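# Push home the two marked drive blanks in rack

## Task

Using the work order image, find the two drive blanks labelled PUSH HOME and press each one inward until it bottoms out and latches, leaving every other blank untouched. The rack is loose on the table: it may tilt only a tiny amount, since more than that fails the task, and it must finish in its original spot. The blanks must stay latched on their own once the robot lets go; anything held in place only by the robot does not count.

## Robot and tools

Robot: two six-joint arms, left_arm and right_arm, each ending in a parallel two-finger gripper. The base of left_arm sits at (-0.023, +0.237, 0) m with quat_wxyz (+1.000, 0, 0, -0.028). The base of right_arm sits at (+0.031, -0.321, 0) m with quat_wxyz (+0.996, 0, 0, -0.092). Both are given in the scene frame.

Scene frame: origin on the table surface midway between the arms, +x pointing away from the robot over the table, +z up, and left_arm on the +y side. The words left and right are just arm names and do not tell you which side of a camera image something is on.

execute_actions takes "actions", a list holding zero or one entry, plus an optional "pictures" boolean.
- Empty list: nothing is commanded; you get the current state along with camera pictures.
- Motion: {"rows": [...], "steps": n}, with n from 5 to 15 (15 if omitted). Each step lasts 1/30 s. Rows are used one per step; if there are fewer rows than steps, the final row is reused.
- Wait: {"steps": n} alone, n up to 300; no new command, it returns once n steps have elapsed since the previous result, with your reply time counted in.
Pictures accompany a motion or wait result only when you set "pictures": true.

Each row is a single list of 14 numbers covering both arms, even if only one moves: left_arm waist, shoulder, elbow, wrist pitch, wrist yaw, wrist roll, opening, then right_arm in the same seven-number order. The six joint values are absolute target angles in radians, on the same scale as the Joint positions line. Stated ranges per arm: waist -2.880 to 2.880, shoulder 0.000 to 3.142, elbow 0.000 to 3.019, wrist pitch -1.693 to 1.571, wrist yaw -1.571 to 1.571, wrist roll -2.094 to 2.094. True end stops can differ from these by up to 0.019 rad either way. A call is rejected outright (nothing reaches the robot) if a target exceeds a range end by over 0.019 rad and also lies beyond that joint's last reported angle. Targets past the real stop are clipped to it, and the result then may say "joint sent to its limit", possibly referring to an earlier action still running; lacking that line is no proof there is more room. Opening is an absolute value from -1 (closed) to +1 (fully open); between the extremes the fingers are driven until grip_measured equals your number. To hold something, command about 0.03 under grip_measured; a smaller gap grips more gently.

Motion limits: each step, a joint's target is held within a fixed distance of its measured angle (waist 0.264, shoulder 0.32, elbow 0.276, wrist pitch 0.33, wrist yaw 0.186, wrist roll 0.522 rad), and if the targets would shift the gripper more than 70 mm from where it is, all are pulled back proportionally. Large moves therefore take several actions.

Timing: a result is captured 5 steps before its action finishes; those last steps execute while you are composing the next reply, and the simulation keeps running during your replies. Between calls the arms keep heading to the last row sent until everything has nearly stopped or a step gets HELD.

Result lines: the state line "left_arm: … | right_arm: …" gives each gripper's point between the finger pads (about 1 cm behind the tips) in metres plus orientation quat_wxyz, in the scene frame; it gets less accurate at long reach. The fingers point along the gripper's +z and close along its y. Joint positions and Joint velocities list, per arm, the six joints (rad, rad/s) then the pad gap (m, m/s; 0.094 m when fully open). grip_measured is the opening on the command scale, each gripper off by up to about 1 mm. "joint command not followed" means a clearance check altered or blocked joint targets on some steps. HELD marks steps on which your row was partly or wholly withheld. MOTOR HOT appears from 85 °C; at 100 °C an OVER-TEMPERATURE FAULT drops that arm until it cools, so avoid long sustained loads.

zoom_image: {"camera", "region": [x0, y0, x1, y1]} in pixels of that camera's latest image, origin top-left, region at most 504 by 504. Cameras: cam_high, cam_low, cam_left_wrist, cam_right_wrist, each 504x504.
show_instructions: no arguments; shows the work order reference image that says which blanks to push.
read_manual: optional "section" (only "licences"); returns URDF licence texts, no motion.
finished_scene: {"scene": number of the current scene}; ends and grades it, irreversible. Replying with no tool call also ends everything.

Cautions: the rack is free-standing, so push gently and roughly along the slot direction, possibly bracing without shoving it; tipping it beyond a slight amount or displacing it fails. Nothing may leave the table. Keep the arms from striking or pressing on each other. Avoid slams, drops and very forceful pushes, and confirm the blanks stay latched after the gripper withdraws.

Each tool is called after "Emit:" as name(argument=value, ...), one argument or row to a line, values as JSON.

Reference images:

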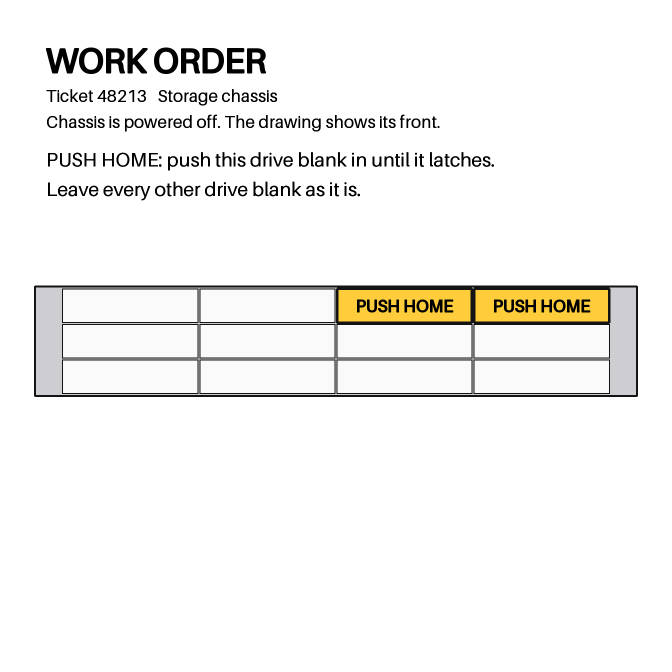

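## Session

Emit:
execute_actions(
  actions=[],
)

Scene clock: 0.00 s of 5100.00 s.
left_arm: end_effector_position=(+0.3041, -0.1301, +0.1448) grip_measured=+1.000 end_effector_quat_wxyz=(-0.004, -0.005, +1.000, +0.006) | right_arm: end_effector_position=(+0.3618, -0.4638, +0.1293) grip_measured=+1.000 end_effector_quat_wxyz=(+0.148, +0.878, +0.449, +0.081)
Joint positions: left_arm=[-0.787  1.675  1.384 -1.294 -0.003 -0.853  0.094] | right_arm=[-0.185  1.142  0.762 -0.861  0.075  1.814  0.094]
Joint velocities: left_arm=[ 0.005  0.005  0.017 -0.017 -0.007 -0.007  0.   ] | right_arm=[-0.015 -0.005  0.007 -0.012 -0.081 -0.007  0.   ]

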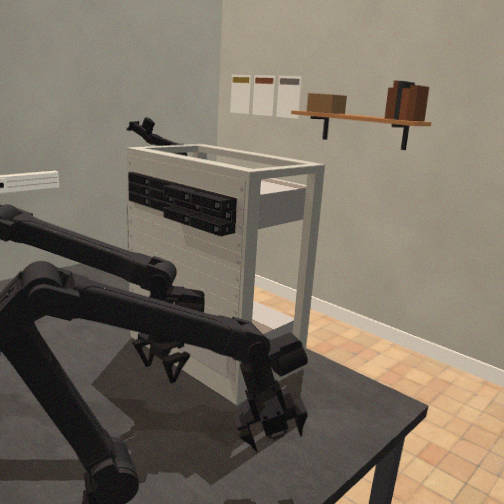

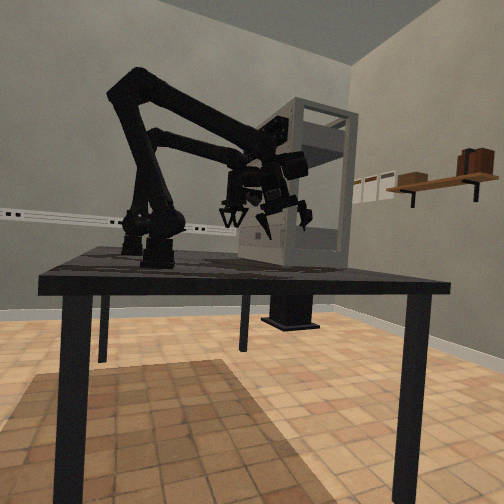

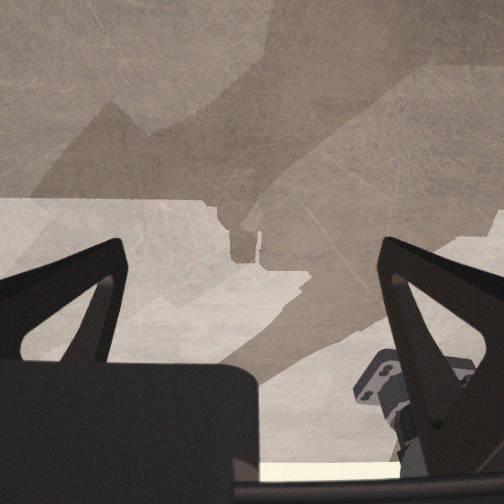

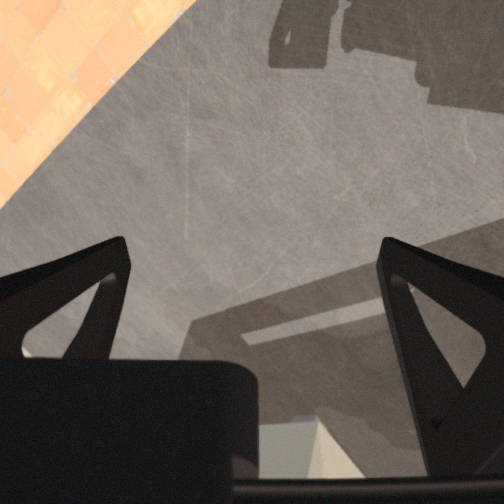

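Emit:
execute_actions(
  actions=[
    {"rows":[[-0.787,0.6,1.0,-1.2,0,0,1,-0.185,0.6,1.0,-0.86,0,0,-1]]},
  ],
)

Emit:
execute_actions(
  actions=[
    {"steps":30},
  ],
)

Emit:
execute_actions(
  actions=[
    {"rows":[[0.0,0.6,1.1,-0.4,0,0,1,0.45,0.6,1.0,-0.3,0,0,-1]]},
  ],
)

Emit:
execute_actions(
  actions=[
    {"steps":40},
  ],
  pictures=true,
)

Scene clock: 0.87 s of 5100.00 s.
left_arm: end_effector_position=(+0.2127, -0.0275, +0.2031) grip_measured=+1.000 end_effector_quat_wxyz=(+0.081, +0.276, +0.956, -0.050) | right_arm: end_effector_position=(+0.3698, -0.4559, +0.2628) grip_measured=-0.985 end_effector_quat_wxyz=(+0.289, +0.757, +0.560, +0.173)
Joint positions: left_arm=[-0.787  1.152  0.995 -1.223 -0.003 -0.281  0.094] | right_arm=[-0.185  0.864  0.839 -0.861  0.015  1.492  0.001]
Joint velocities: left_arm=[-0.005 -1.841  0.002  0.037 -0.037  1.048  0.   ] | right_arm=[-0.015 -1.167  0.266  0.022 -0.022 -1.077 -0.004]
Steps of this call (steps 1 to 16: nothing new was sent; steps 17 to 26: the first 10 steps of this action). Readings (joint positions):
17: left_arm=[-0.787 1.661 1.362 -1.276 -0.003 -0.804] | right_arm=[-0.185 1.136 0.764 -0.861 0.065 1.791]
18: left_arm=[-0.787 1.625 1.305 -1.242 -0.003 -0.737] | right_arm=[-0.185 1.122 0.765 -0.861 0.053 1.759]
20: left_arm=[-0.787 1.522 1.171 -1.224 -0.003 -0.610] | right_arm=[-0.185 1.073 0.777 -0.861 0.038 1.696]
24: left_arm=[-0.787 1.276 1.007 -1.224 -0.003 -0.360] | right_arm=[-0.185 0.939 0.818 -0.861 0.020 1.563]
26: the state above

Scene clock: 1.87 s of 5100.00 s.
left_arm: end_effector_position=(+0.1567, +0.0353, +0.3672) grip_measured=+1.000 end_effector_quat_wxyz=(+0.334, +0.375, +0.851, -0.151) | right_arm: end_effector_position=(+0.3282, -0.4374, +0.4351) grip_measured=-0.987 end_effector_quat_wxyz=(+0.516, +0.167, +0.835, -0.092)
Joint positions: left_arm=[-0.787  0.605  0.995 -1.212 -0.002 -0.011  0.094] | right_arm=[-0.185  0.598  0.991 -0.861  0.003  0.022  0.001]
Joint velocities: left_arm=[ 0.005 -0.005  0.002 -0.012  0.007 -0.007  0.   ] | right_arm=[-0.005  0.015  0.007  0.007 -0.051 -0.11   0.001]
Kept back: nothing.
Steps of this call (steps 1 to 5: the last 5 steps of your previous action; steps 6 to 30: the robot went on to your last target). Readings (joint positions):
1: left_arm=[-0.787 1.090 0.995 -1.221 -0.003 -0.249] | right_arm=[-0.185 0.825 0.849 -0.861 0.013 1.452]
2: left_arm=[-0.787 1.025 0.995 -1.218 -0.003 -0.222] | right_arm=[-0.185 0.786 0.860 -0.861 0.012 1.407]
4: left_arm=[-0.787 0.895 0.995 -1.215 -0.003 -0.175] | right_arm=[-0.185 0.714 0.884 -0.861 0.008 1.298]
8: left_arm=[-0.787 0.638 0.995 -1.212 -0.002 -0.090] | right_arm=[-0.185 0.604 0.952 -0.861 0.004 0.952]
30: the state above

Scene clock: 2.20 s of 5100.00 s.
left_arm: end_effector_position=(+0.2945, +0.1171, +0.4838) grip_measured=+1.000 end_effector_quat_wxyz=(+0.596, +0.138, +0.783, -0.112) | right_arm: end_effector_position=(+0.3711, -0.2414, +0.5498) grip_measured=-0.987 end_effector_quat_wxyz=(+0.713, -0.075, +0.691, +0.088)
Joint positions: left_arm=[-0.302  0.606  1.    -0.662  0.002 -0.01   0.094] | right_arm=[ 0.415  0.603  0.98  -0.344 -0.002  0.014  0.001]
Joint velocities: left_arm=[ 1.558 -0.005 -0.022  1.595 -0.037  0.007  0.   ] | right_arm=[ 1.578  0.015 -0.002  0.359 -0.168 -0.066 -0.001]
Steps of this call (steps 1 to 10: the first 10 steps of this action). Readings (joint positions):
1: left_arm=[-0.774 0.604 0.995 -1.185 0.003 -0.011] | right_arm=[-0.172 0.597 0.987 -0.825 0.008 0.021]
2: left_arm=[-0.735 0.604 0.995 -1.129 0.005 -0.010] | right_arm=[-0.130 0.598 0.981 -0.749 0.009 0.021]
4: left_arm=[-0.629 0.606 1.000 -1.006 0.004 -0.010] | right_arm=[-0.008 0.603 0.980 -0.605 0.008 0.020]
8: left_arm=[-0.409 0.606 1.000 -0.773 0.003 -0.010] | right_arm=[0.277 0.603 0.980 -0.387 0.004 0.017]
10: the state above

Scene clock: 3.53 s of 5100.00 s.
left_arm: end_effector_position=(+0.3161, +0.2203, +0.5746) grip_measured=+1.000 end_effector_quat_wxyz=(+0.718, +0.012, +0.696, -0.020) | right_arm: end_effector_position=(+0.3669, -0.2262, +0.5550) grip_measured=-0.987 end_effector_quat_wxyz=(+0.718, -0.091, +0.682, +0.104)
Joint positions: left_arm=[ 0.008  0.604  1.052 -0.415 -0.002 -0.01   0.094] | right_arm=[ 0.46   0.603  0.98  -0.323 -0.002  0.011  0.001]
Joint velocities: left_arm=[-0.005  0.015 -0.022 -0.002 -0.022 -0.095  0.   ] | right_arm=[-0.015 -0.005  0.002 -0.007  0.081 -0.007 -0.001]
Kept back: nothing.
Steps of this call (steps 1 to 5: the last 5 steps of your previous action; steps 6 to 30: the robot went on to your last target; steps 31 to 40: nothing new was sent). Readings (joint positions):
1: left_arm=[-0.248 0.606 1.000 -0.612 0.002 -0.010] | right_arm=[0.457 0.603 0.980 -0.334 -0.004 0.013]
2: left_arm=[-0.192 0.606 1.001 -0.569 0.002 -0.010] | right_arm=[0.477 0.603 0.980 -0.328 -0.004 0.012]
4: left_arm=[-0.086 0.606 1.006 -0.500 0.000 -0.010] | right_arm=[0.478 0.603 0.980 -0.324 -0.004 0.011]
8: left_arm=[0.010 0.606 1.036 -0.429 -0.002 -0.010] | right_arm=[0.461 0.603 0.980 -0.323 -0.002 0.011]
40: the state above
All arms were judged still, so your last target was given up. Only a new action makes them travel on or press farther. Fingers that are still opening or closing keep moving.

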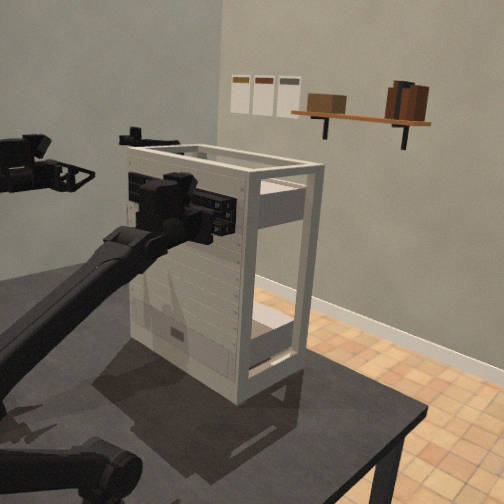

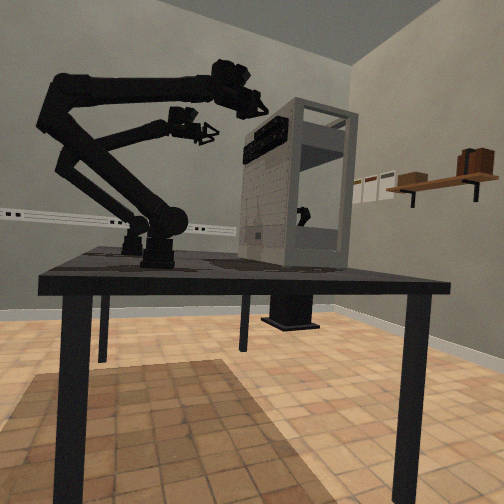

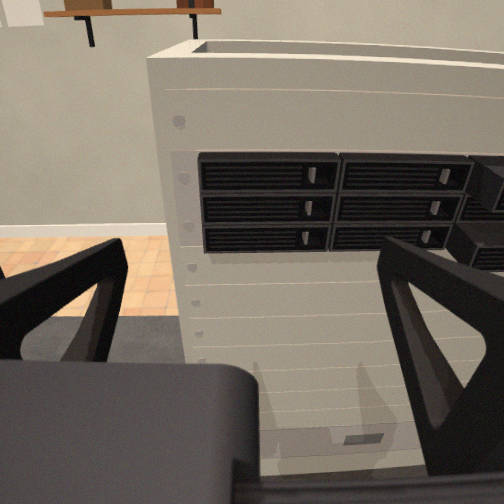

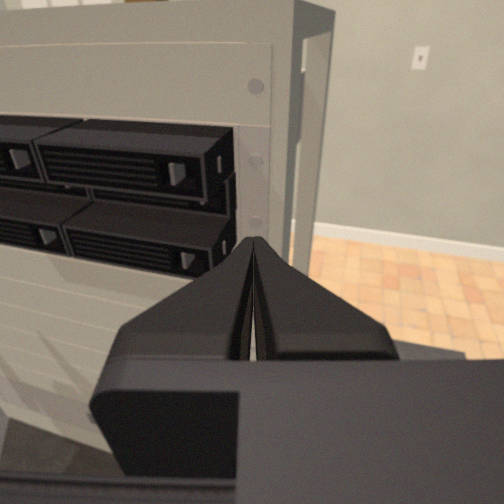

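Emit:
execute_actions(
  actions=[
    {"rows":[[-0.144,1.2,2.3,-1.6,0,1.57,0.5,0.63,0.79,1.09,-0.26,0,0,-1]]},
  ],
)

Emit:
execute_actions(
  actions=[
    {"steps":25},
  ],
)

Emit:
execute_actions(
  actions=[
    {"rows":[[-0.144,1.55,2.5,-1.68,0,1.57,0.5,0.63,0.79,1.09,-0.26,0,0,-1]]},
  ],
)

Emit:
execute_actions(
  actions=[
    {"steps":20},
  ],
  pictures=true,
)

Scene clock: 5.17 s of 5100.00 s.
left_arm: end_effector_position=(+0.4273, +0.1476, +0.5216) grip_measured=+0.503 end_effector_quat_wxyz=(+0.397, +0.405, +0.816, +0.109) | right_arm: end_effector_position=(+0.4170, -0.1322, +0.5400) grip_measured=-0.987 end_effector_quat_wxyz=(+0.678, -0.158, +0.699, +0.161)
Joint positions: left_arm=[-0.139  1.169  1.655 -1.208 -0.002  0.726  0.071] | right_arm=[ 0.64   0.821  1.067 -0.274 -0.001  0.011  0.001]
Joint velocities: left_arm=[-0.024  1.9    2.166 -3.094  0.022  2.718  0.   ] | right_arm=[-0.005  0.034  0.007 -0.017  0.051 -0.037 -0.001]
Steps of this call (steps 1 to 39: nothing new was sent; steps 40 to 49: the first 10 steps of this action). Readings (joint positions):
40: left_arm=[0.001 0.617 1.067 -0.453 -0.005 0.034] | right_arm=[0.469 0.612 0.984 -0.320 0.002 0.011]
41: left_arm=[-0.022 0.647 1.111 -0.532 -0.005 0.099] | right_arm=[0.497 0.633 1.001 -0.312 0.004 0.011]
43: left_arm=[-0.078 0.750 1.224 -0.677 -0.005 0.232] | right_arm=[0.574 0.706 1.046 -0.289 0.003 0.011]
47: left_arm=[-0.133 1.023 1.492 -0.996 -0.002 0.532] | right_arm=[0.641 0.806 1.068 -0.274 -0.001 0.011]
49: the state above

Scene clock: 6.00 s of 5100.00 s.
left_arm: end_effector_position=(+0.3316, +0.1662, +0.7069) grip_measured=+0.502 end_effector_quat_wxyz=(+0.384, +0.657, +0.577, +0.296) | right_arm: end_effector_position=(+0.4059, -0.1377, +0.5519) grip_measured=-0.987 end_effector_quat_wxyz=(+0.688, -0.156, +0.689, +0.164)
Joint positions: left_arm=[-0.14   1.222  2.253 -1.589 -0.002  1.506  0.071] | right_arm=[ 0.64   0.791  1.067 -0.274 -0.001  0.011  0.001]
Joint velocities: left_arm=[-0.005 -0.317  0.349 -0.027 -0.022  0.359  0.001] | right_arm=[ 0.005 -0.005 -0.007 -0.022 -0.022 -0.007  0.   ]
Kept back: nothing.
Steps of this call (steps 1 to 5: the last 5 steps of your previous action; steps 6 to 25: the robot went on to your last target). Readings (joint positions):
1: left_arm=[-0.140 1.225 1.720 -1.299 -0.002 0.809] | right_arm=[0.640 0.821 1.067 -0.274 -0.001 0.011]
2: left_arm=[-0.140 1.261 1.760 -1.364 -0.002 0.871] | right_arm=[0.640 0.818 1.067 -0.274 -0.001 0.011]
4: left_arm=[-0.140 1.289 1.794 -1.436 -0.002 0.963] | right_arm=[0.640 0.809 1.067 -0.274 -0.001 0.011]
8: left_arm=[-0.140 1.289 1.856 -1.514 -0.002 1.127] | right_arm=[0.640 0.794 1.067 -0.274 -0.001 0.011]
25: the state above

Scene clock: 6.33 s of 5100.00 s.
left_arm: end_effector_position=(+0.3886, +0.1549, +0.7079) grip_measured=+0.502 end_effector_quat_wxyz=(+0.365, +0.673, +0.574, +0.290) | right_arm: end_effector_position=(+0.4059, -0.1377, +0.5519) grip_measured=-0.987 end_effector_quat_wxyz=(+0.688, -0.156, +0.689, +0.164)
Joint positions: left_arm=[-0.14   1.407  2.46  -1.654 -0.002  1.535  0.071] | right_arm=[ 0.64   0.791  1.067 -0.274 -0.001  0.011  0.001]
Joint velocities: left_arm=[-0.024  0.777  0.105 -0.134  0.022  0.081  0.001] | right_arm=[-0.015  0.005 -0.007 -0.007  0.007 -0.007 -0.   ]
Steps of this call (steps 1 to 10: the first 10 steps of this action). Readings (joint positions):
1: left_arm=[-0.140 1.224 2.278 -1.601 -0.002 1.513] | right_arm=[0.640 0.791 1.067 -0.274 -0.001 0.011]
2: left_arm=[-0.140 1.239 2.328 -1.618 -0.002 1.517] | right_arm=[0.640 0.791 1.067 -0.274 -0.001 0.011]
4: left_arm=[-0.140 1.275 2.400 -1.628 -0.002 1.522] | right_arm=[0.640 0.791 1.067 -0.274 -0.001 0.011]
8: left_arm=[-0.140 1.357 2.452 -1.645 -0.002 1.530] | right_arm=[0.640 0.791 1.067 -0.274 -0.001 0.011]
10: the state above

Scene clock: 7.00 s of 5100.00 s.
left_arm: end_effector_position=(+0.4671, +0.1393, +0.6387) grip_measured=+0.502 end_effector_quat_wxyz=(+0.302, +0.708, +0.589, +0.246) | right_arm: end_effector_position=(+0.4059, -0.1377, +0.5519) grip_measured=-0.987 end_effector_quat_wxyz=(+0.688, -0.156, +0.689, +0.164)
Joint positions: left_arm=[-0.14   1.563  2.467 -1.675 -0.002  1.559  0.071] | right_arm=[ 0.64   0.791  1.067 -0.274 -0.001  0.011  0.001]
Joint velocities: left_arm=[ 0.005 -0.103 -0.017 -0.002  0.022  0.007 -0.   ] | right_arm=[-0.005 -0.005  0.007  0.002  0.066  0.007 -0.001]
Kept back: nothing.
Steps of this call (steps 1 to 5: the last 5 steps of your previous action; steps 6 to 20: the robot went on to your last target). Readings (joint positions):
1: left_arm=[-0.140 1.435 2.463 -1.658 -0.002 1.538] | right_arm=[0.640 0.791 1.067 -0.274 -0.001 0.011]
2: left_arm=[-0.140 1.465 2.466 -1.663 -0.002 1.542] | right_arm=[0.640 0.791 1.067 -0.274 -0.001 0.011]
4: left_arm=[-0.140 1.521 2.467 -1.668 -0.002 1.548] | right_arm=[0.640 0.791 1.067 -0.274 -0.001 0.011]
8: left_arm=[-0.140 1.598 2.467 -1.673 -0.002 1.554] | right_arm=[0.640 0.791 1.067 -0.274 -0.001 0.011]
20: the state above

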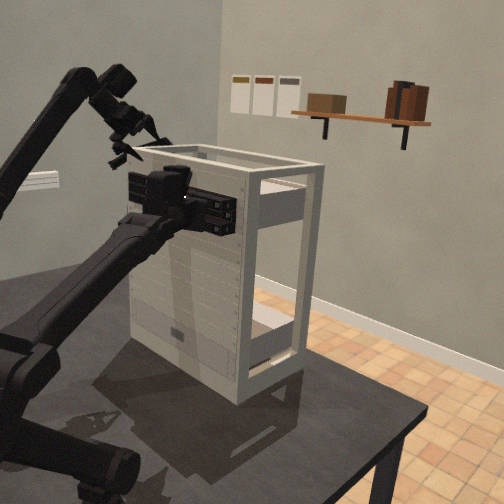

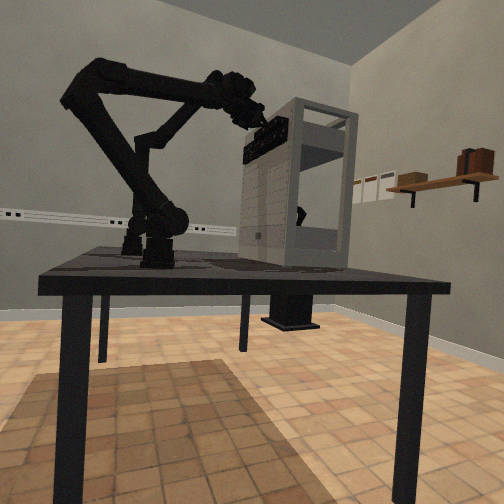

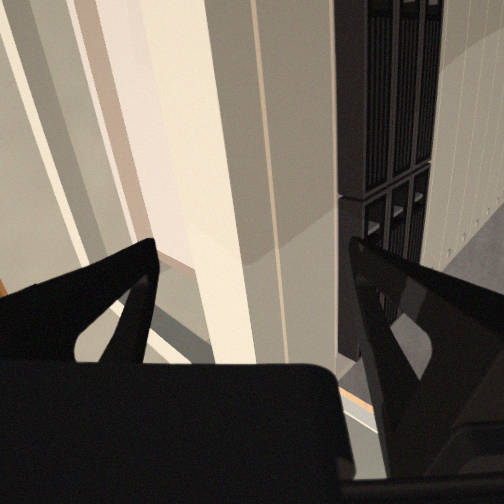

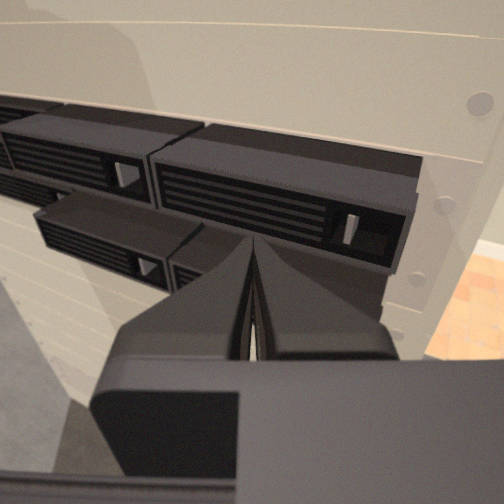

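Emit:
execute_actions(
  actions=[
    {"rows":[[-0.14,1.56,2.44,-1.63,0,1.57,0.5,0.63,0.80,1.12,-0.27,0,0,-1],[-0.14,1.56,2.44,-1.63,0,1.57,0.5,0.63,0.80,1.135,-0.27,0,0,-1],[-0.14,1.56,2.44,-1.62,0,1.57,0.5,0.63,0.81,1.135,-0.27,0,0,-1],[-0.14,1.57,2.42,-1.6,0,1.57,0.5,0.63,0.81,1.135,-0.27,0,0,-1],[-0.14,1.57,2.42,-1.59,0,1.57,0.5,0.63,0.82,1.135,-0.27,0,0,-1],[-0.14,1.58,2.39,-1.58,0,1.57,0.5,0.63,0.83,1.135,-0.27,0,0,-1]]},
  ],
)

Emit:
execute_actions(
  actions=[
    {"steps":15},
  ],
  pictures=true,
)

Scene clock: 7.87 s of 5100.00 s.
left_arm: end_effector_position=(+0.4896, +0.1348, +0.6195) grip_measured=+0.502 end_effector_quat_wxyz=(+0.302, +0.708, +0.589, +0.246) | right_arm: end_effector_position=(+0.4119, -0.1347, +0.5606) grip_measured=-0.987 end_effector_quat_wxyz=(+0.691, -0.156, +0.687, +0.164)
Joint positions: left_arm=[-0.14   1.566  2.394 -1.6   -0.002  1.56   0.071] | right_arm=[ 0.64   0.814  1.096 -0.274 -0.001  0.011  0.001]
Joint velocities: left_arm=[ 0.005  0.093 -0.105  0.032  0.037  0.051 -0.   ] | right_arm=[-0.005  0.093 -0.012 -0.012 -0.007 -0.022 -0.   ]
Steps of this call (steps 1 to 16: the robot went on to your last target; steps 17 to 26: the first 10 steps of this action). Readings (joint positions):
17: left_arm=[-0.140 1.559 2.463 -1.670 -0.002 1.559] | right_arm=[0.640 0.791 1.068 -0.274 -0.001 0.011]
18: left_arm=[-0.140 1.558 2.458 -1.662 -0.002 1.560] | right_arm=[0.640 0.792 1.069 -0.274 -0.001 0.011]
20: left_arm=[-0.140 1.558 2.445 -1.643 -0.002 1.560] | right_arm=[0.640 0.795 1.078 -0.274 -0.001 0.011]
24: left_arm=[-0.140 1.560 2.405 -1.604 -0.002 1.560] | right_arm=[0.640 0.808 1.095 -0.274 -0.001 0.011]
26: the state above

Scene clock: 8.37 s of 5100.00 s.
left_arm: end_effector_position=(+0.4960, +0.1336, +0.6118) grip_measured=+0.502 end_effector_quat_wxyz=(+0.296, +0.711, +0.591, +0.242) | right_arm: end_effector_position=(+0.4153, -0.1331, +0.5570) grip_measured=-0.987 end_effector_quat_wxyz=(+0.688, -0.156, +0.690, +0.163)
Joint positions: left_arm=[-0.14   1.577  2.388 -1.597 -0.002  1.56   0.071] | right_arm=[ 0.64   0.823  1.096 -0.274 -0.001  0.011  0.001]
Joint velocities: left_arm=[-0.005 -0.015 -0.007 -0.012  0.037 -0.007 -0.   ] | right_arm=[-0.005 -0.015  0.002 -0.007  0.066  0.022  0.   ]
Kept back: nothing.
Steps of this call (steps 1 to 5: the last 5 steps of your previous action; steps 6 to 15: the robot went on to your last target). Readings (joint positions):
1: left_arm=[-0.140 1.569 2.392 -1.599 -0.002 1.560] | right_arm=[0.640 0.817 1.096 -0.274 -0.001 0.011]
2: left_arm=[-0.140 1.572 2.390 -1.599 -0.002 1.560] | right_arm=[0.640 0.820 1.096 -0.274 -0.001 0.011]
4: left_arm=[-0.140 1.576 2.389 -1.598 -0.002 1.560] | right_arm=[0.640 0.823 1.096 -0.274 -0.001 0.011]
8: left_arm=[-0.140 1.577 2.388 -1.597 -0.002 1.560] | right_arm=[0.640 0.823 1.096 -0.274 -0.001 0.011]
15: the state above

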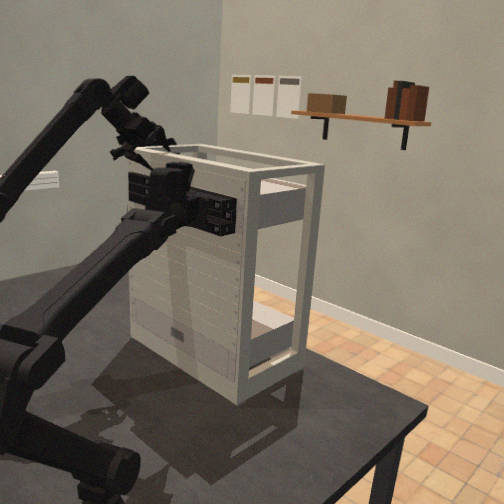

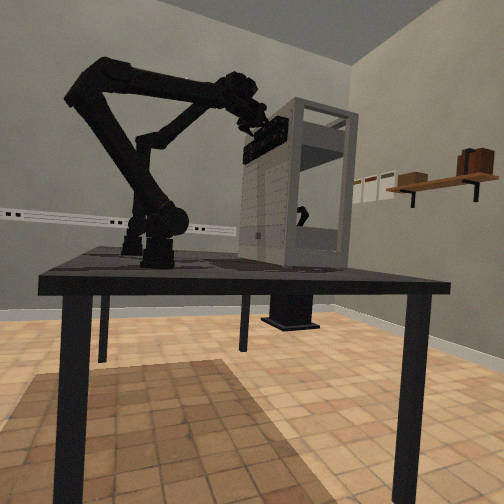

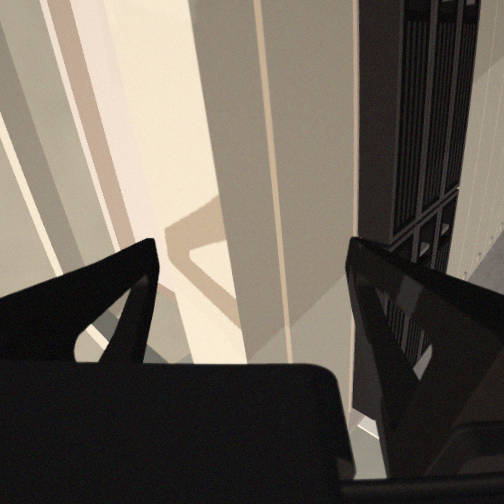

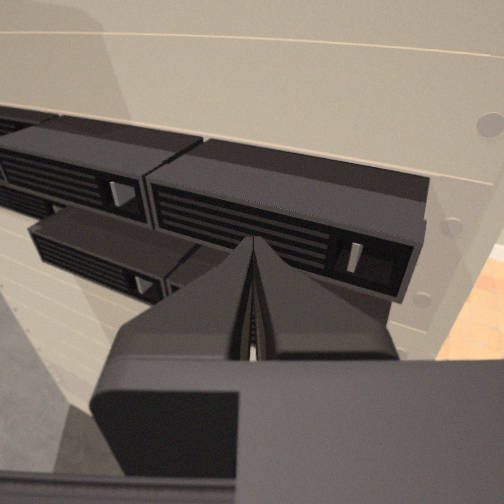

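Emit:
execute_actions(
  actions=[
    {"rows":[[-0.14,1.607,2.39,-1.555,0,1.57,0.7,0.63,0.85,1.15,-0.27,0,0,-1]]},
  ],
)

Emit:
execute_actions(
  actions=[
    {"steps":10},
  ],
  pictures=true,
)

Emit:
zoom_image(
  camera="cam_high",
  region=[90,90,260,250],
)

Scene clock: 9.03 s of 5100.00 s.
left_arm: end_effector_position=(+0.5077, +0.1313, +0.6078) grip_measured=+0.698 end_effector_quat_wxyz=(+0.299, +0.709, +0.590, +0.244) | right_arm: end_effector_position=(+0.4214, -0.1301, +0.5551) grip_measured=-0.987 end_effector_quat_wxyz=(+0.684, -0.157, +0.693, +0.163)
Joint positions: left_arm=[-0.14   1.593  2.388 -1.573 -0.002  1.56   0.08 ] | right_arm=[ 0.64   0.841  1.105 -0.274 -0.001  0.011  0.001]
Joint velocities: left_arm=[-0.015 -0.015 -0.017  0.002  0.095 -0.037 -0.001] | right_arm=[-0.005 -0.005 -0.002 -0.007  0.007  0.007 -0.001]
Steps of this call (steps 1 to 10: the robot went on to your last target; steps 11 to 20: the first 10 steps of this action). Readings (joint positions):
11: left_arm=[-0.140 1.577 2.388 -1.594 -0.002 1.560] | right_arm=[0.640 0.824 1.097 -0.274 -0.001 0.011]
12: left_arm=[-0.140 1.578 2.388 -1.586 -0.002 1.560] | right_arm=[0.640 0.827 1.099 -0.274 -0.001 0.011]
14: left_arm=[-0.140 1.582 2.388 -1.576 -0.002 1.560] | right_arm=[0.640 0.833 1.103 -0.274 -0.001 0.011]
18: left_arm=[-0.140 1.591 2.388 -1.573 -0.002 1.560] | right_arm=[0.640 0.841 1.105 -0.274 -0.001 0.011]
20: the state above

Scene clock: 9.37 s of 5100.00 s.
left_arm: end_effector_position=(+0.5077, +0.1313, +0.6078) grip_measured=+0.698 end_effector_quat_wxyz=(+0.299, +0.709, +0.590, +0.244) | right_arm: end_effector_position=(+0.4214, -0.1301, +0.5551) grip_measured=-0.987 end_effector_quat_wxyz=(+0.684, -0.157, +0.693, +0.163)
Joint positions: left_arm=[-0.14   1.593  2.388 -1.573 -0.002  1.56   0.08 ] | right_arm=[ 0.64   0.841  1.105 -0.274 -0.001  0.011  0.001]
Joint velocities: left_arm=[-0.015 -0.005 -0.042 -0.027  0.066 -0.037  0.   ] | right_arm=[ 0.005  0.015 -0.002 -0.017 -0.081 -0.022 -0.   ]
Kept back: nothing.
Steps of this call (steps 1 to 5: the last 5 steps of your previous action; steps 6 to 10: the robot went on to your last target). Readings (joint positions):
1: left_arm=[-0.140 1.593 2.388 -1.573 -0.002 1.560] | right_arm=[0.640 0.841 1.105 -0.274 -0.001 0.011]
2: left_arm=[-0.140 1.593 2.388 -1.573 -0.002 1.560] | right_arm=[0.640 0.841 1.105 -0.274 -0.001 0.011]
4: left_arm=[-0.140 1.593 2.388 -1.573 -0.002 1.560] | right_arm=[0.640 0.841 1.105 -0.274 -0.001 0.011]
8: left_arm=[-0.140 1.593 2.388 -1.573 -0.002 1.560] | right_arm=[0.640 0.841 1.105 -0.274 -0.001 0.011]
10: the state above

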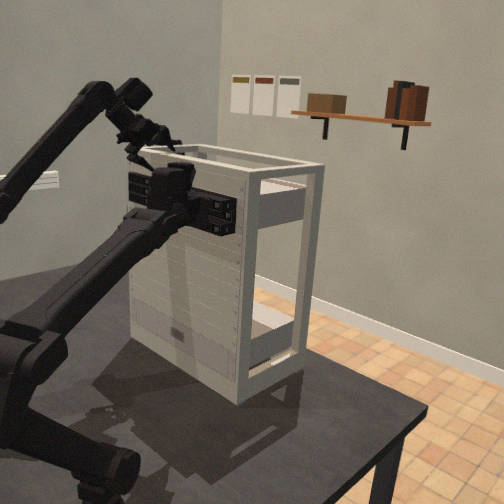

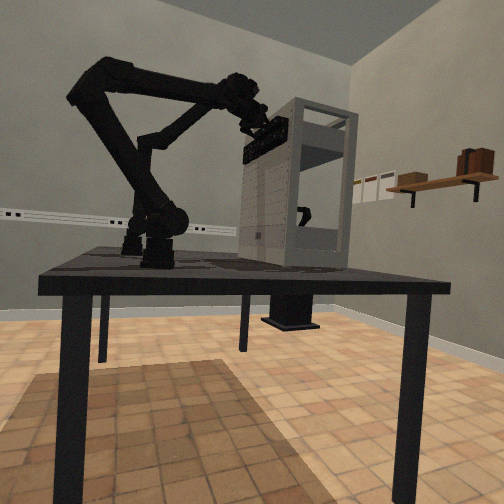

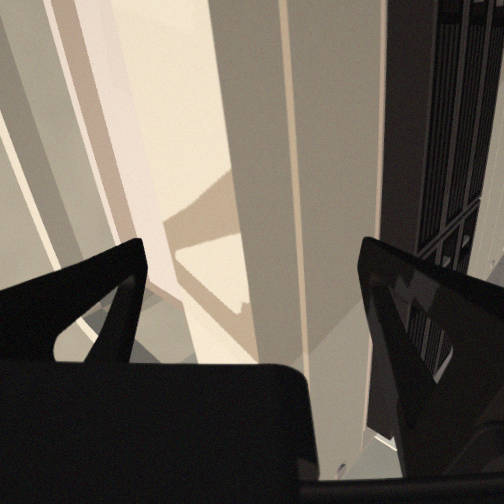

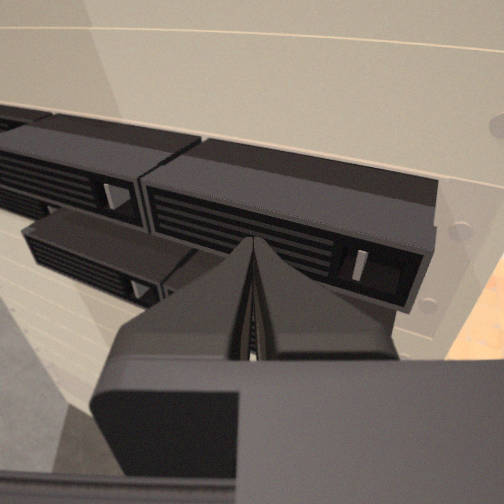

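Region (90, 90, 260, 250) of cam_high's 504x504 image, scaled by 2.965, with more detail than that image has; it fills the top 474 rows of this view, and the rest is white.

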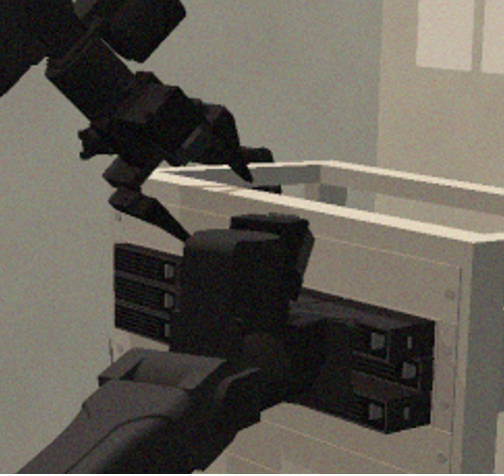

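Emit:
execute_actions(
  actions=[
    {"rows":[[-0.14,1.57,2.33,-1.53,0,1.57,0.7,0.63,0.85,1.15,-0.27,0,0,-1],[-0.14,1.57,2.33,-1.53,0,1.57,0.7,0.63,0.85,1.15,-0.27,0,0,-1],[-0.14,1.56,2.30,-1.51,0,1.57,0.7,0.63,0.85,1.15,-0.27,0,0,-1],[-0.14,1.55,2.27,-1.495,0,1.57,0.7,0.63,0.85,1.15,-0.27,0,0,-1]]},
  ],
)

Emit:
execute_actions(
  actions=[
    {"rows":[[-0.14,1.55,2.27,-1.495,0,1.57,0.7,0.62,0.87,1.17,-0.24,0,0,-1],[-0.14,1.55,2.27,-1.495,0,1.57,0.7,0.62,0.87,1.17,-0.24,0,0,-1],[-0.14,1.55,2.27,-1.495,0,1.57,0.7,0.62,0.89,1.18,-0.23,0,0,-1],[-0.14,1.55,2.27,-1.495,0,1.57,0.7,0.62,0.89,1.18,-0.23,0,0,-1],[-0.14,1.55,2.27,-1.495,0,1.57,0.7,0.62,0.89,1.18,-0.23,0,0,-1],[-0.14,1.55,2.27,-1.495,0,1.57,0.7,0.62,0.915,1.185,-0.215,0,0,-1]]},
  ],
)

Emit:
execute_actions(
  actions=[
    {"steps":10},
  ],
  pictures=true,
)

Emit:
zoom_image(
  camera="cam_high",
  region=[90,90,260,250],
)

Scene clock: 10.10 s of 5100.00 s.
left_arm: end_effector_position=(+0.5070, +0.1313, +0.5947) grip_measured=+0.698 end_effector_quat_wxyz=(+0.300, +0.709, +0.589, +0.245) | right_arm: end_effector_position=(+0.4214, -0.1301, +0.5551) grip_measured=-0.987 end_effector_quat_wxyz=(+0.684, -0.157, +0.693, +0.163)
Joint positions: left_arm=[-0.14   1.548  2.284 -1.511 -0.001  1.56   0.08 ] | right_arm=[ 0.64   0.841  1.105 -0.274 -0.001  0.011  0.001]
Joint velocities: left_arm=[-0.005 -0.015 -0.012  0.022 -0.007  0.022 -0.   ] | right_arm=[-0.015 -0.005 -0.007 -0.022 -0.037  0.022  0.   ]
Steps of this call (steps 1 to 12: the robot went on to your last target; steps 13 to 22: the first 10 steps of this action). Readings (joint positions):
13: left_arm=[-0.140 1.591 2.380 -1.567 -0.002 1.560] | right_arm=[0.640 0.841 1.105 -0.274 -0.001 0.011]
14: left_arm=[-0.140 1.583 2.364 -1.559 -0.002 1.560] | right_arm=[0.640 0.841 1.105 -0.274 -0.001 0.011]
16: left_arm=[-0.140 1.569 2.325 -1.538 -0.002 1.560] | right_arm=[0.640 0.841 1.105 -0.274 -0.001 0.011]
20: left_arm=[-0.140 1.548 2.286 -1.516 -0.001 1.560] | right_arm=[0.640 0.841 1.105 -0.274 -0.001 0.011]
22: the state above

Scene clock: 10.60 s of 5100.00 s.
left_arm: end_effector_position=(+0.5070, +0.1313, +0.5948) grip_measured=+0.698 end_effector_quat_wxyz=(+0.300, +0.709, +0.589, +0.245) | right_arm: end_effector_position=(+0.4330, -0.1238, +0.5656) grip_measured=-0.987 end_effector_quat_wxyz=(+0.691, -0.157, +0.686, +0.166)
Joint positions: left_arm=[-0.14   1.548  2.284 -1.51  -0.001  1.56   0.08 ] | right_arm=[ 0.639  0.879  1.137 -0.248 -0.006  0.011  0.001]
Joint velocities: left_arm=[-0.024 -0.015  0.007  0.012  0.022  0.051  0.001] | right_arm=[-0.005  0.093  0.051  0.085 -0.007  0.037 -0.001]
Steps of this call (steps 1 to 5: the last 5 steps of your previous action; steps 6 to 15: the first 10 steps of this action). Readings (joint positions):
6: left_arm=[-0.140 1.548 2.284 -1.510 -0.001 1.560] | right_arm=[0.640 0.842 1.106 -0.274 -0.001 0.011]
7: left_arm=[-0.140 1.548 2.284 -1.510 -0.001 1.560] | right_arm=[0.640 0.843 1.108 -0.274 -0.003 0.011]
9: left_arm=[-0.140 1.548 2.284 -1.510 -0.001 1.560] | right_arm=[0.640 0.848 1.116 -0.272 -0.006 0.011]
13: left_arm=[-0.140 1.548 2.284 -1.510 -0.001 1.560] | right_arm=[0.640 0.869 1.132 -0.255 -0.006 0.011]
15: the state above

Scene clock: 10.93 s of 5100.00 s.
left_arm: end_effector_position=(+0.5070, +0.1313, +0.5948) grip_measured=+0.698 end_effector_quat_wxyz=(+0.300, +0.709, +0.589, +0.245) | right_arm: end_effector_position=(+0.4342, -0.1232, +0.5659) grip_measured=-0.987 end_effector_quat_wxyz=(+0.692, -0.157, +0.685, +0.166)
Joint positions: left_arm=[-0.14   1.548  2.284 -1.51  -0.001  1.56   0.08 ] | right_arm=[ 0.639  0.883  1.139 -0.244 -0.006  0.011  0.001]
Joint velocities: left_arm=[-0.005 -0.015  0.012  0.007  0.037  0.051 -0.001] | right_arm=[ 0.005 -0.024  0.002 -0.007 -0.007  0.037  0.001]
Kept back: nothing.
Steps of this call (steps 1 to 5: the last 5 steps of your previous action; steps 6 to 10: the robot went on to your last target). Readings (joint positions):
1: left_arm=[-0.140 1.548 2.284 -1.510 -0.001 1.560] | right_arm=[0.639 0.881 1.139 -0.245 -0.006 0.011]
2: left_arm=[-0.140 1.548 2.284 -1.510 -0.001 1.560] | right_arm=[0.639 0.883 1.139 -0.244 -0.006 0.011]
4: left_arm=[-0.140 1.548 2.284 -1.510 -0.001 1.560] | right_arm=[0.639 0.883 1.139 -0.244 -0.006 0.011]
8: left_arm=[-0.140 1.548 2.284 -1.510 -0.001 1.560] | right_arm=[0.639 0.883 1.139 -0.244 -0.006 0.011]
10: the state above

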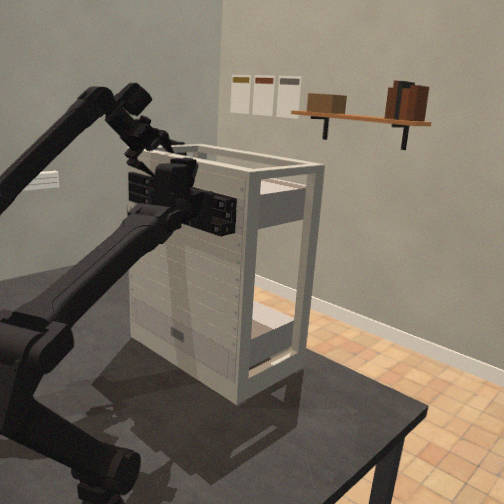

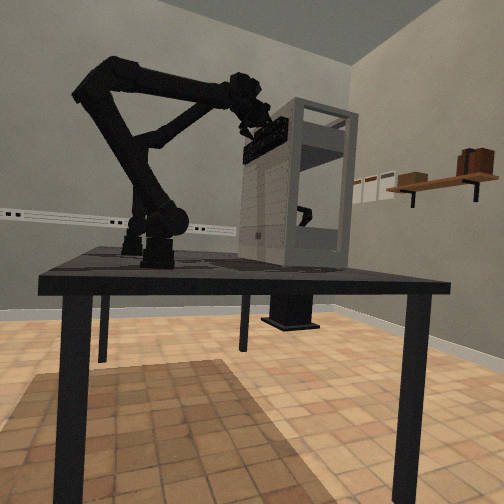

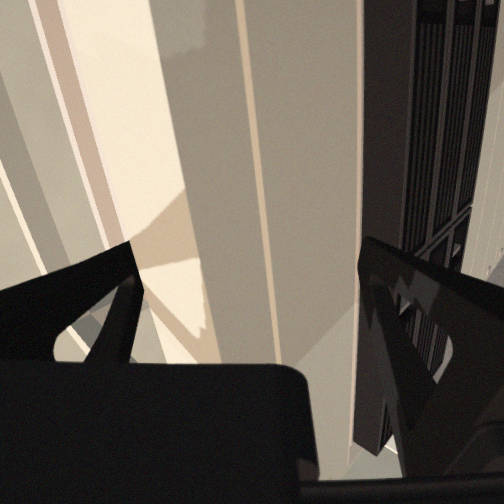

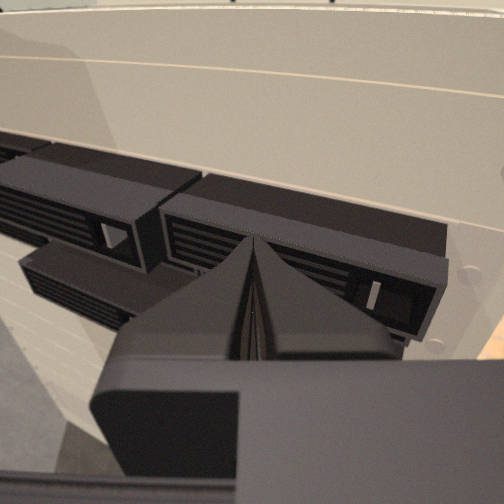

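Region (90, 90, 260, 250) of cam_high's 504x504 image, scaled by 2.965, with more detail than that image has; it fills the top 474 rows of this view, and the rest is white.

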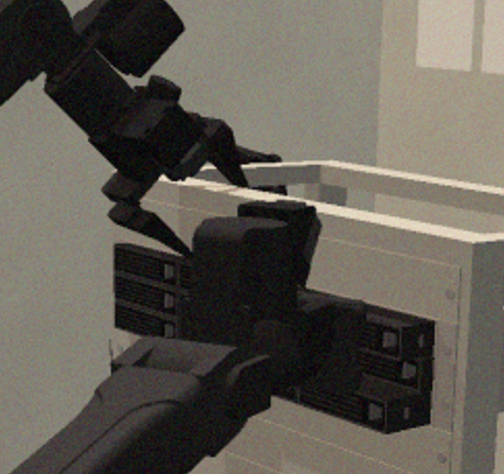

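Emit:
execute_actions(
  actions=[
    {"rows":[[-0.14,1.55,2.25,-1.55,0,1.57,0.7,0.60,0.93,1.17,-0.23,0,0,-1],[-0.14,1.55,2.25,-1.55,0,1.57,0.7,0.60,0.93,1.17,-0.23,0,0,-1],[-0.14,1.55,2.25,-1.55,0,1.57,0.7,0.60,0.94,1.17,-0.23,0,0,-1],[-0.14,1.55,2.25,-1.55,0,1.57,0.7,0.59,0.95,1.18,-0.22,0,0,-1]]},
  ],
)

Emit:
execute_actions(
  actions=[
    {"rows":[[-0.14,1.55,2.25,-1.55,0,1.57,0.7,0.59,0.975,1.195,-0.2,0,0,-1]]},
  ],
)

Emit:
execute_actions(
  actions=[
    {"steps":8},
  ],
  pictures=true,
)

Scene clock: 11.50 s of 5100.00 s.
left_arm: end_effector_position=(+0.5061, +0.1314, +0.5939) grip_measured=+0.698 end_effector_quat_wxyz=(+0.299, +0.710, +0.589, +0.244) | right_arm: end_effector_position=(+0.4458, -0.1234, +0.5650) grip_measured=-0.987 end_effector_quat_wxyz=(+0.692, -0.155, +0.686, +0.163)
Joint positions: left_arm=[-0.14   1.546  2.28  -1.512 -0.001  1.56   0.08 ] | right_arm=[ 0.625  0.909  1.151 -0.232 -0.013  0.011  0.001]
Joint velocities: left_arm=[ 0.005 -0.015  0.007 -0.007 -0.037 -0.007 -0.   ] | right_arm=[-0.005  0.024 -0.002  0.002 -0.066  0.037 -0.001]
Steps of this call (steps 1 to 7: the robot went on to your last target; steps 8 to 17: the first 10 steps of this action). Readings (joint positions):
8: left_arm=[-0.140 1.548 2.282 -1.512 -0.001 1.560] | right_arm=[0.638 0.883 1.139 -0.244 -0.007 0.011]
9: left_arm=[-0.140 1.547 2.281 -1.512 -0.001 1.560] | right_arm=[0.636 0.884 1.139 -0.244 -0.010 0.011]
11: left_arm=[-0.140 1.546 2.280 -1.512 -0.001 1.560] | right_arm=[0.634 0.889 1.142 -0.243 -0.012 0.011]
15: left_arm=[-0.140 1.546 2.280 -1.512 -0.001 1.560] | right_arm=[0.626 0.906 1.150 -0.234 -0.013 0.011]
17: the state above

Scene clock: 12.00 s of 5100.00 s.
left_arm: end_effector_position=(+0.5061, +0.1314, +0.5939) grip_measured=+0.698 end_effector_quat_wxyz=(+0.299, +0.710, +0.589, +0.244) | right_arm: end_effector_position=(+0.4548, -0.1231, +0.5656) grip_measured=-0.987 end_effector_quat_wxyz=(+0.694, -0.152, +0.686, +0.161)
Joint positions: left_arm=[-0.14   1.546  2.28  -1.512 -0.001  1.56   0.08 ] | right_arm=[ 0.618  0.931  1.162 -0.217 -0.013  0.011  0.001]
Joint velocities: left_arm=[-0.015 -0.005  0.012 -0.007  0.007 -0.022  0.   ] | right_arm=[ 0.005  0.005 -0.012 -0.002 -0.007  0.022 -0.   ]
Steps of this call (steps 1 to 5: the last 5 steps of your previous action; steps 6 to 15: the first 10 steps of this action). Readings (joint positions):
6: left_arm=[-0.140 1.546 2.280 -1.512 -0.001 1.560] | right_arm=[0.625 0.911 1.153 -0.230 -0.013 0.011]
7: left_arm=[-0.140 1.546 2.280 -1.512 -0.001 1.560] | right_arm=[0.625 0.914 1.154 -0.228 -0.013 0.011]
9: left_arm=[-0.140 1.546 2.280 -1.512 -0.001 1.560] | right_arm=[0.621 0.923 1.158 -0.223 -0.013 0.011]
13: left_arm=[-0.140 1.546 2.280 -1.512 -0.001 1.560] | right_arm=[0.618 0.931 1.162 -0.217 -0.013 0.011]
15: the state above

Scene clock: 12.27 s of 5100.00 s.
left_arm: end_effector_position=(+0.5061, +0.1314, +0.5939) grip_measured=+0.698 end_effector_quat_wxyz=(+0.299, +0.710, +0.589, +0.244) | right_arm: end_effector_position=(+0.4548, -0.1231, +0.5656) grip_measured=-0.987 end_effector_quat_wxyz=(+0.694, -0.152, +0.686, +0.161)
Joint positions: left_arm=[-0.14   1.546  2.28  -1.512 -0.001  1.56   0.08 ] | right_arm=[ 0.618  0.931  1.162 -0.217 -0.013  0.011  0.001]
Joint velocities: left_arm=[-0.005  0.005 -0.007 -0.007 -0.007 -0.095  0.001] | right_arm=[ 0.005  0.005  0.002  0.012 -0.051 -0.037  0.   ]
Kept back: nothing.
Steps of this call (steps 1 to 5: the last 5 steps of your previous action; steps 6 to 8: the robot went on to your last target). Readings (joint positions):
1: left_arm=[-0.140 1.546 2.280 -1.512 -0.001 1.560] | right_arm=[0.618 0.931 1.162 -0.217 -0.013 0.011]
2: left_arm=[-0.140 1.546 2.280 -1.512 -0.001 1.560] | right_arm=[0.618 0.931 1.162 -0.217 -0.013 0.011]
4: left_arm=[-0.140 1.546 2.280 -1.512 -0.001 1.560] | right_arm=[0.618 0.931 1.162 -0.217 -0.013 0.011]
8: the state above

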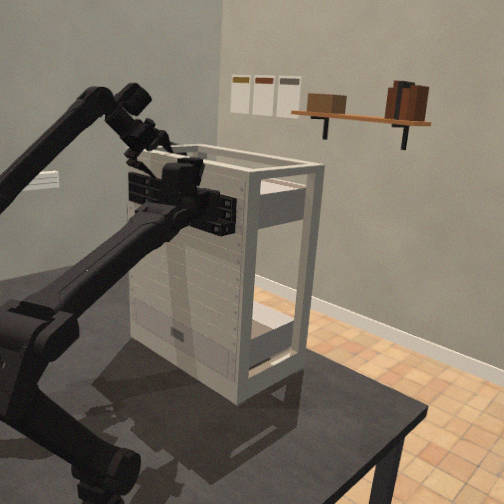

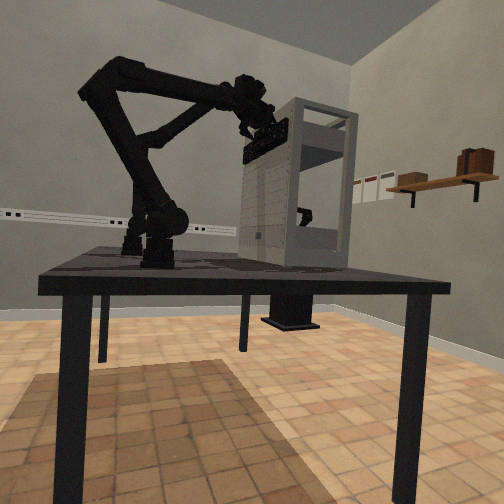

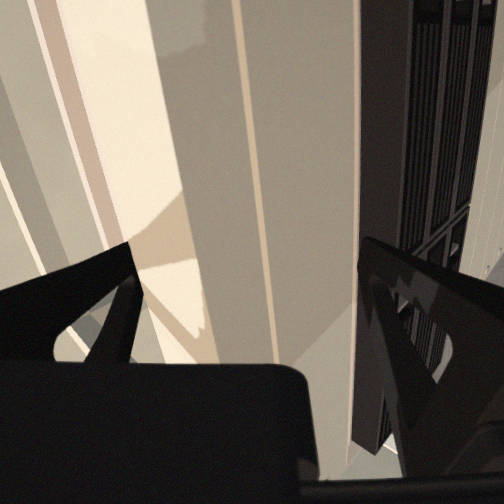

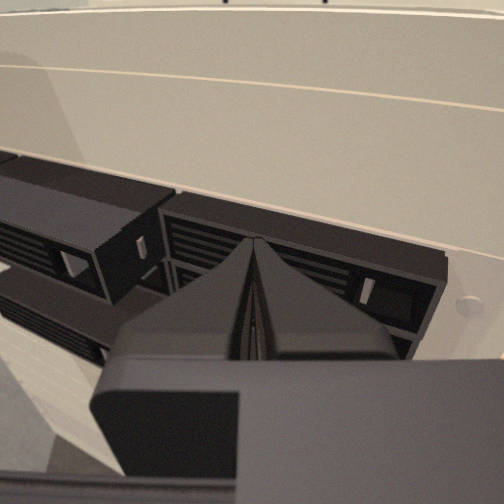

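Emit:
execute_actions(
  actions=[
    {"rows":[[-0.14,1.55,2.25,-1.55,0,1.57,0.7,0.57,1.0,1.195,-0.2,0,0,-1]]},
  ],
)

Emit:
execute_actions(
  actions=[
    {"rows":[[-0.14,1.55,2.25,-1.55,0,1.57,0.7,0.555,1.025,1.195,-0.2,0,0,-1]]},
  ],
  pictures=true,
)

Scene clock: 12.73 s of 5100.00 s.
left_arm: end_effector_position=(+0.5061, +0.1314, +0.5939) grip_measured=+0.698 end_effector_quat_wxyz=(+0.299, +0.710, +0.589, +0.244) | right_arm: end_effector_position=(+0.4577, -0.1231, +0.5652) grip_measured=-0.988 end_effector_quat_wxyz=(+0.693, -0.152, +0.686, +0.161)
Joint positions: left_arm=[-0.14   1.546  2.28  -1.512 -0.001  1.56   0.08 ] | right_arm=[ 0.613  0.938  1.165 -0.215 -0.018  0.011  0.001]
Joint velocities: left_arm=[ 0.005 -0.015  0.002 -0.002  0.022  0.007 -0.   ] | right_arm=[-0.015 -0.005  0.002 -0.012 -0.022 -0.081  0.001]
Steps of this call (steps 1 to 4: the robot went on to your last target; steps 5 to 14: the first 10 steps of this action). Readings (joint positions):
5: left_arm=[-0.140 1.546 2.280 -1.512 -0.001 1.560] | right_arm=[0.617 0.932 1.162 -0.217 -0.013 0.011]
6: left_arm=[-0.140 1.546 2.280 -1.512 -0.001 1.560] | right_arm=[0.615 0.934 1.163 -0.216 -0.015 0.011]
8: left_arm=[-0.140 1.546 2.280 -1.512 -0.001 1.560] | right_arm=[0.613 0.938 1.165 -0.215 -0.017 0.011]
12: left_arm=[-0.140 1.546 2.280 -1.512 -0.001 1.560] | right_arm=[0.613 0.938 1.165 -0.215 -0.018 0.011]
14: the state above

Scene clock: 13.23 s of 5100.00 s.
left_arm: end_effector_position=(+0.5061, +0.1314, +0.5939) grip_measured=+0.698 end_effector_quat_wxyz=(+0.299, +0.710, +0.589, +0.244) | right_arm: end_effector_position=(+0.4582, -0.1233, +0.5648) grip_measured=-0.988 end_effector_quat_wxyz=(+0.693, -0.153, +0.686, +0.162)
Joint positions: left_arm=[-0.14   1.546  2.28  -1.512 -0.001  1.56   0.08 ] | right_arm=[ 0.61   0.938  1.165 -0.215 -0.024  0.011  0.001]
Joint velocities: left_arm=[ 0.005 -0.005 -0.032 -0.007 -0.007 -0.022  0.   ] | right_arm=[-0.005 -0.005 -0.012 -0.012 -0.022  0.007 -0.   ]
Steps of this call (steps 1 to 5: the last 5 steps of your previous action; steps 6 to 15: the first 10 steps of this action). Readings (joint positions):
6: left_arm=[-0.140 1.546 2.280 -1.512 -0.001 1.560] | right_arm=[0.613 0.938 1.165 -0.215 -0.019 0.011]
7: left_arm=[-0.140 1.546 2.280 -1.512 -0.001 1.560] | right_arm=[0.611 0.938 1.165 -0.215 -0.022 0.011]
9: left_arm=[-0.140 1.546 2.280 -1.512 -0.001 1.560] | right_arm=[0.610 0.938 1.165 -0.215 -0.024 0.011]
13: left_arm=[-0.140 1.546 2.280 -1.512 -0.001 1.560] | right_arm=[0.610 0.938 1.165 -0.215 -0.024 0.011]
15: the state above

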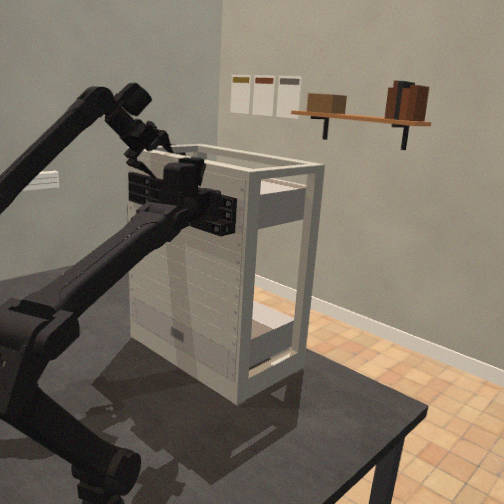

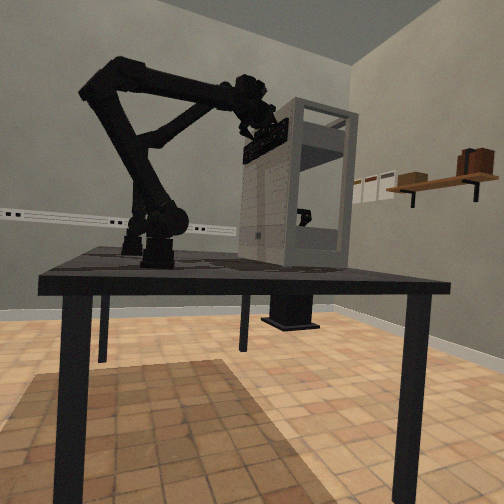

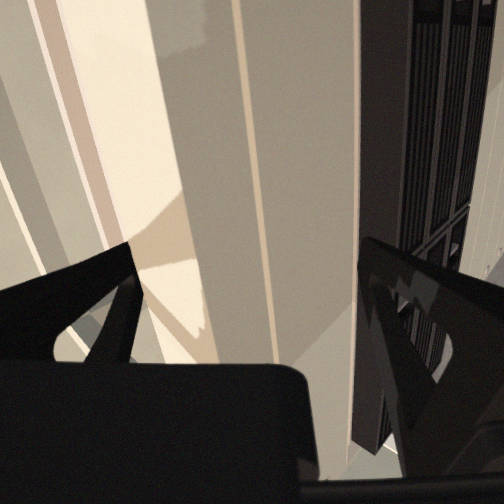

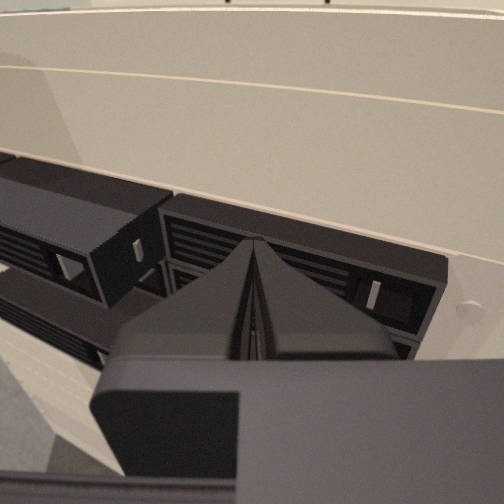

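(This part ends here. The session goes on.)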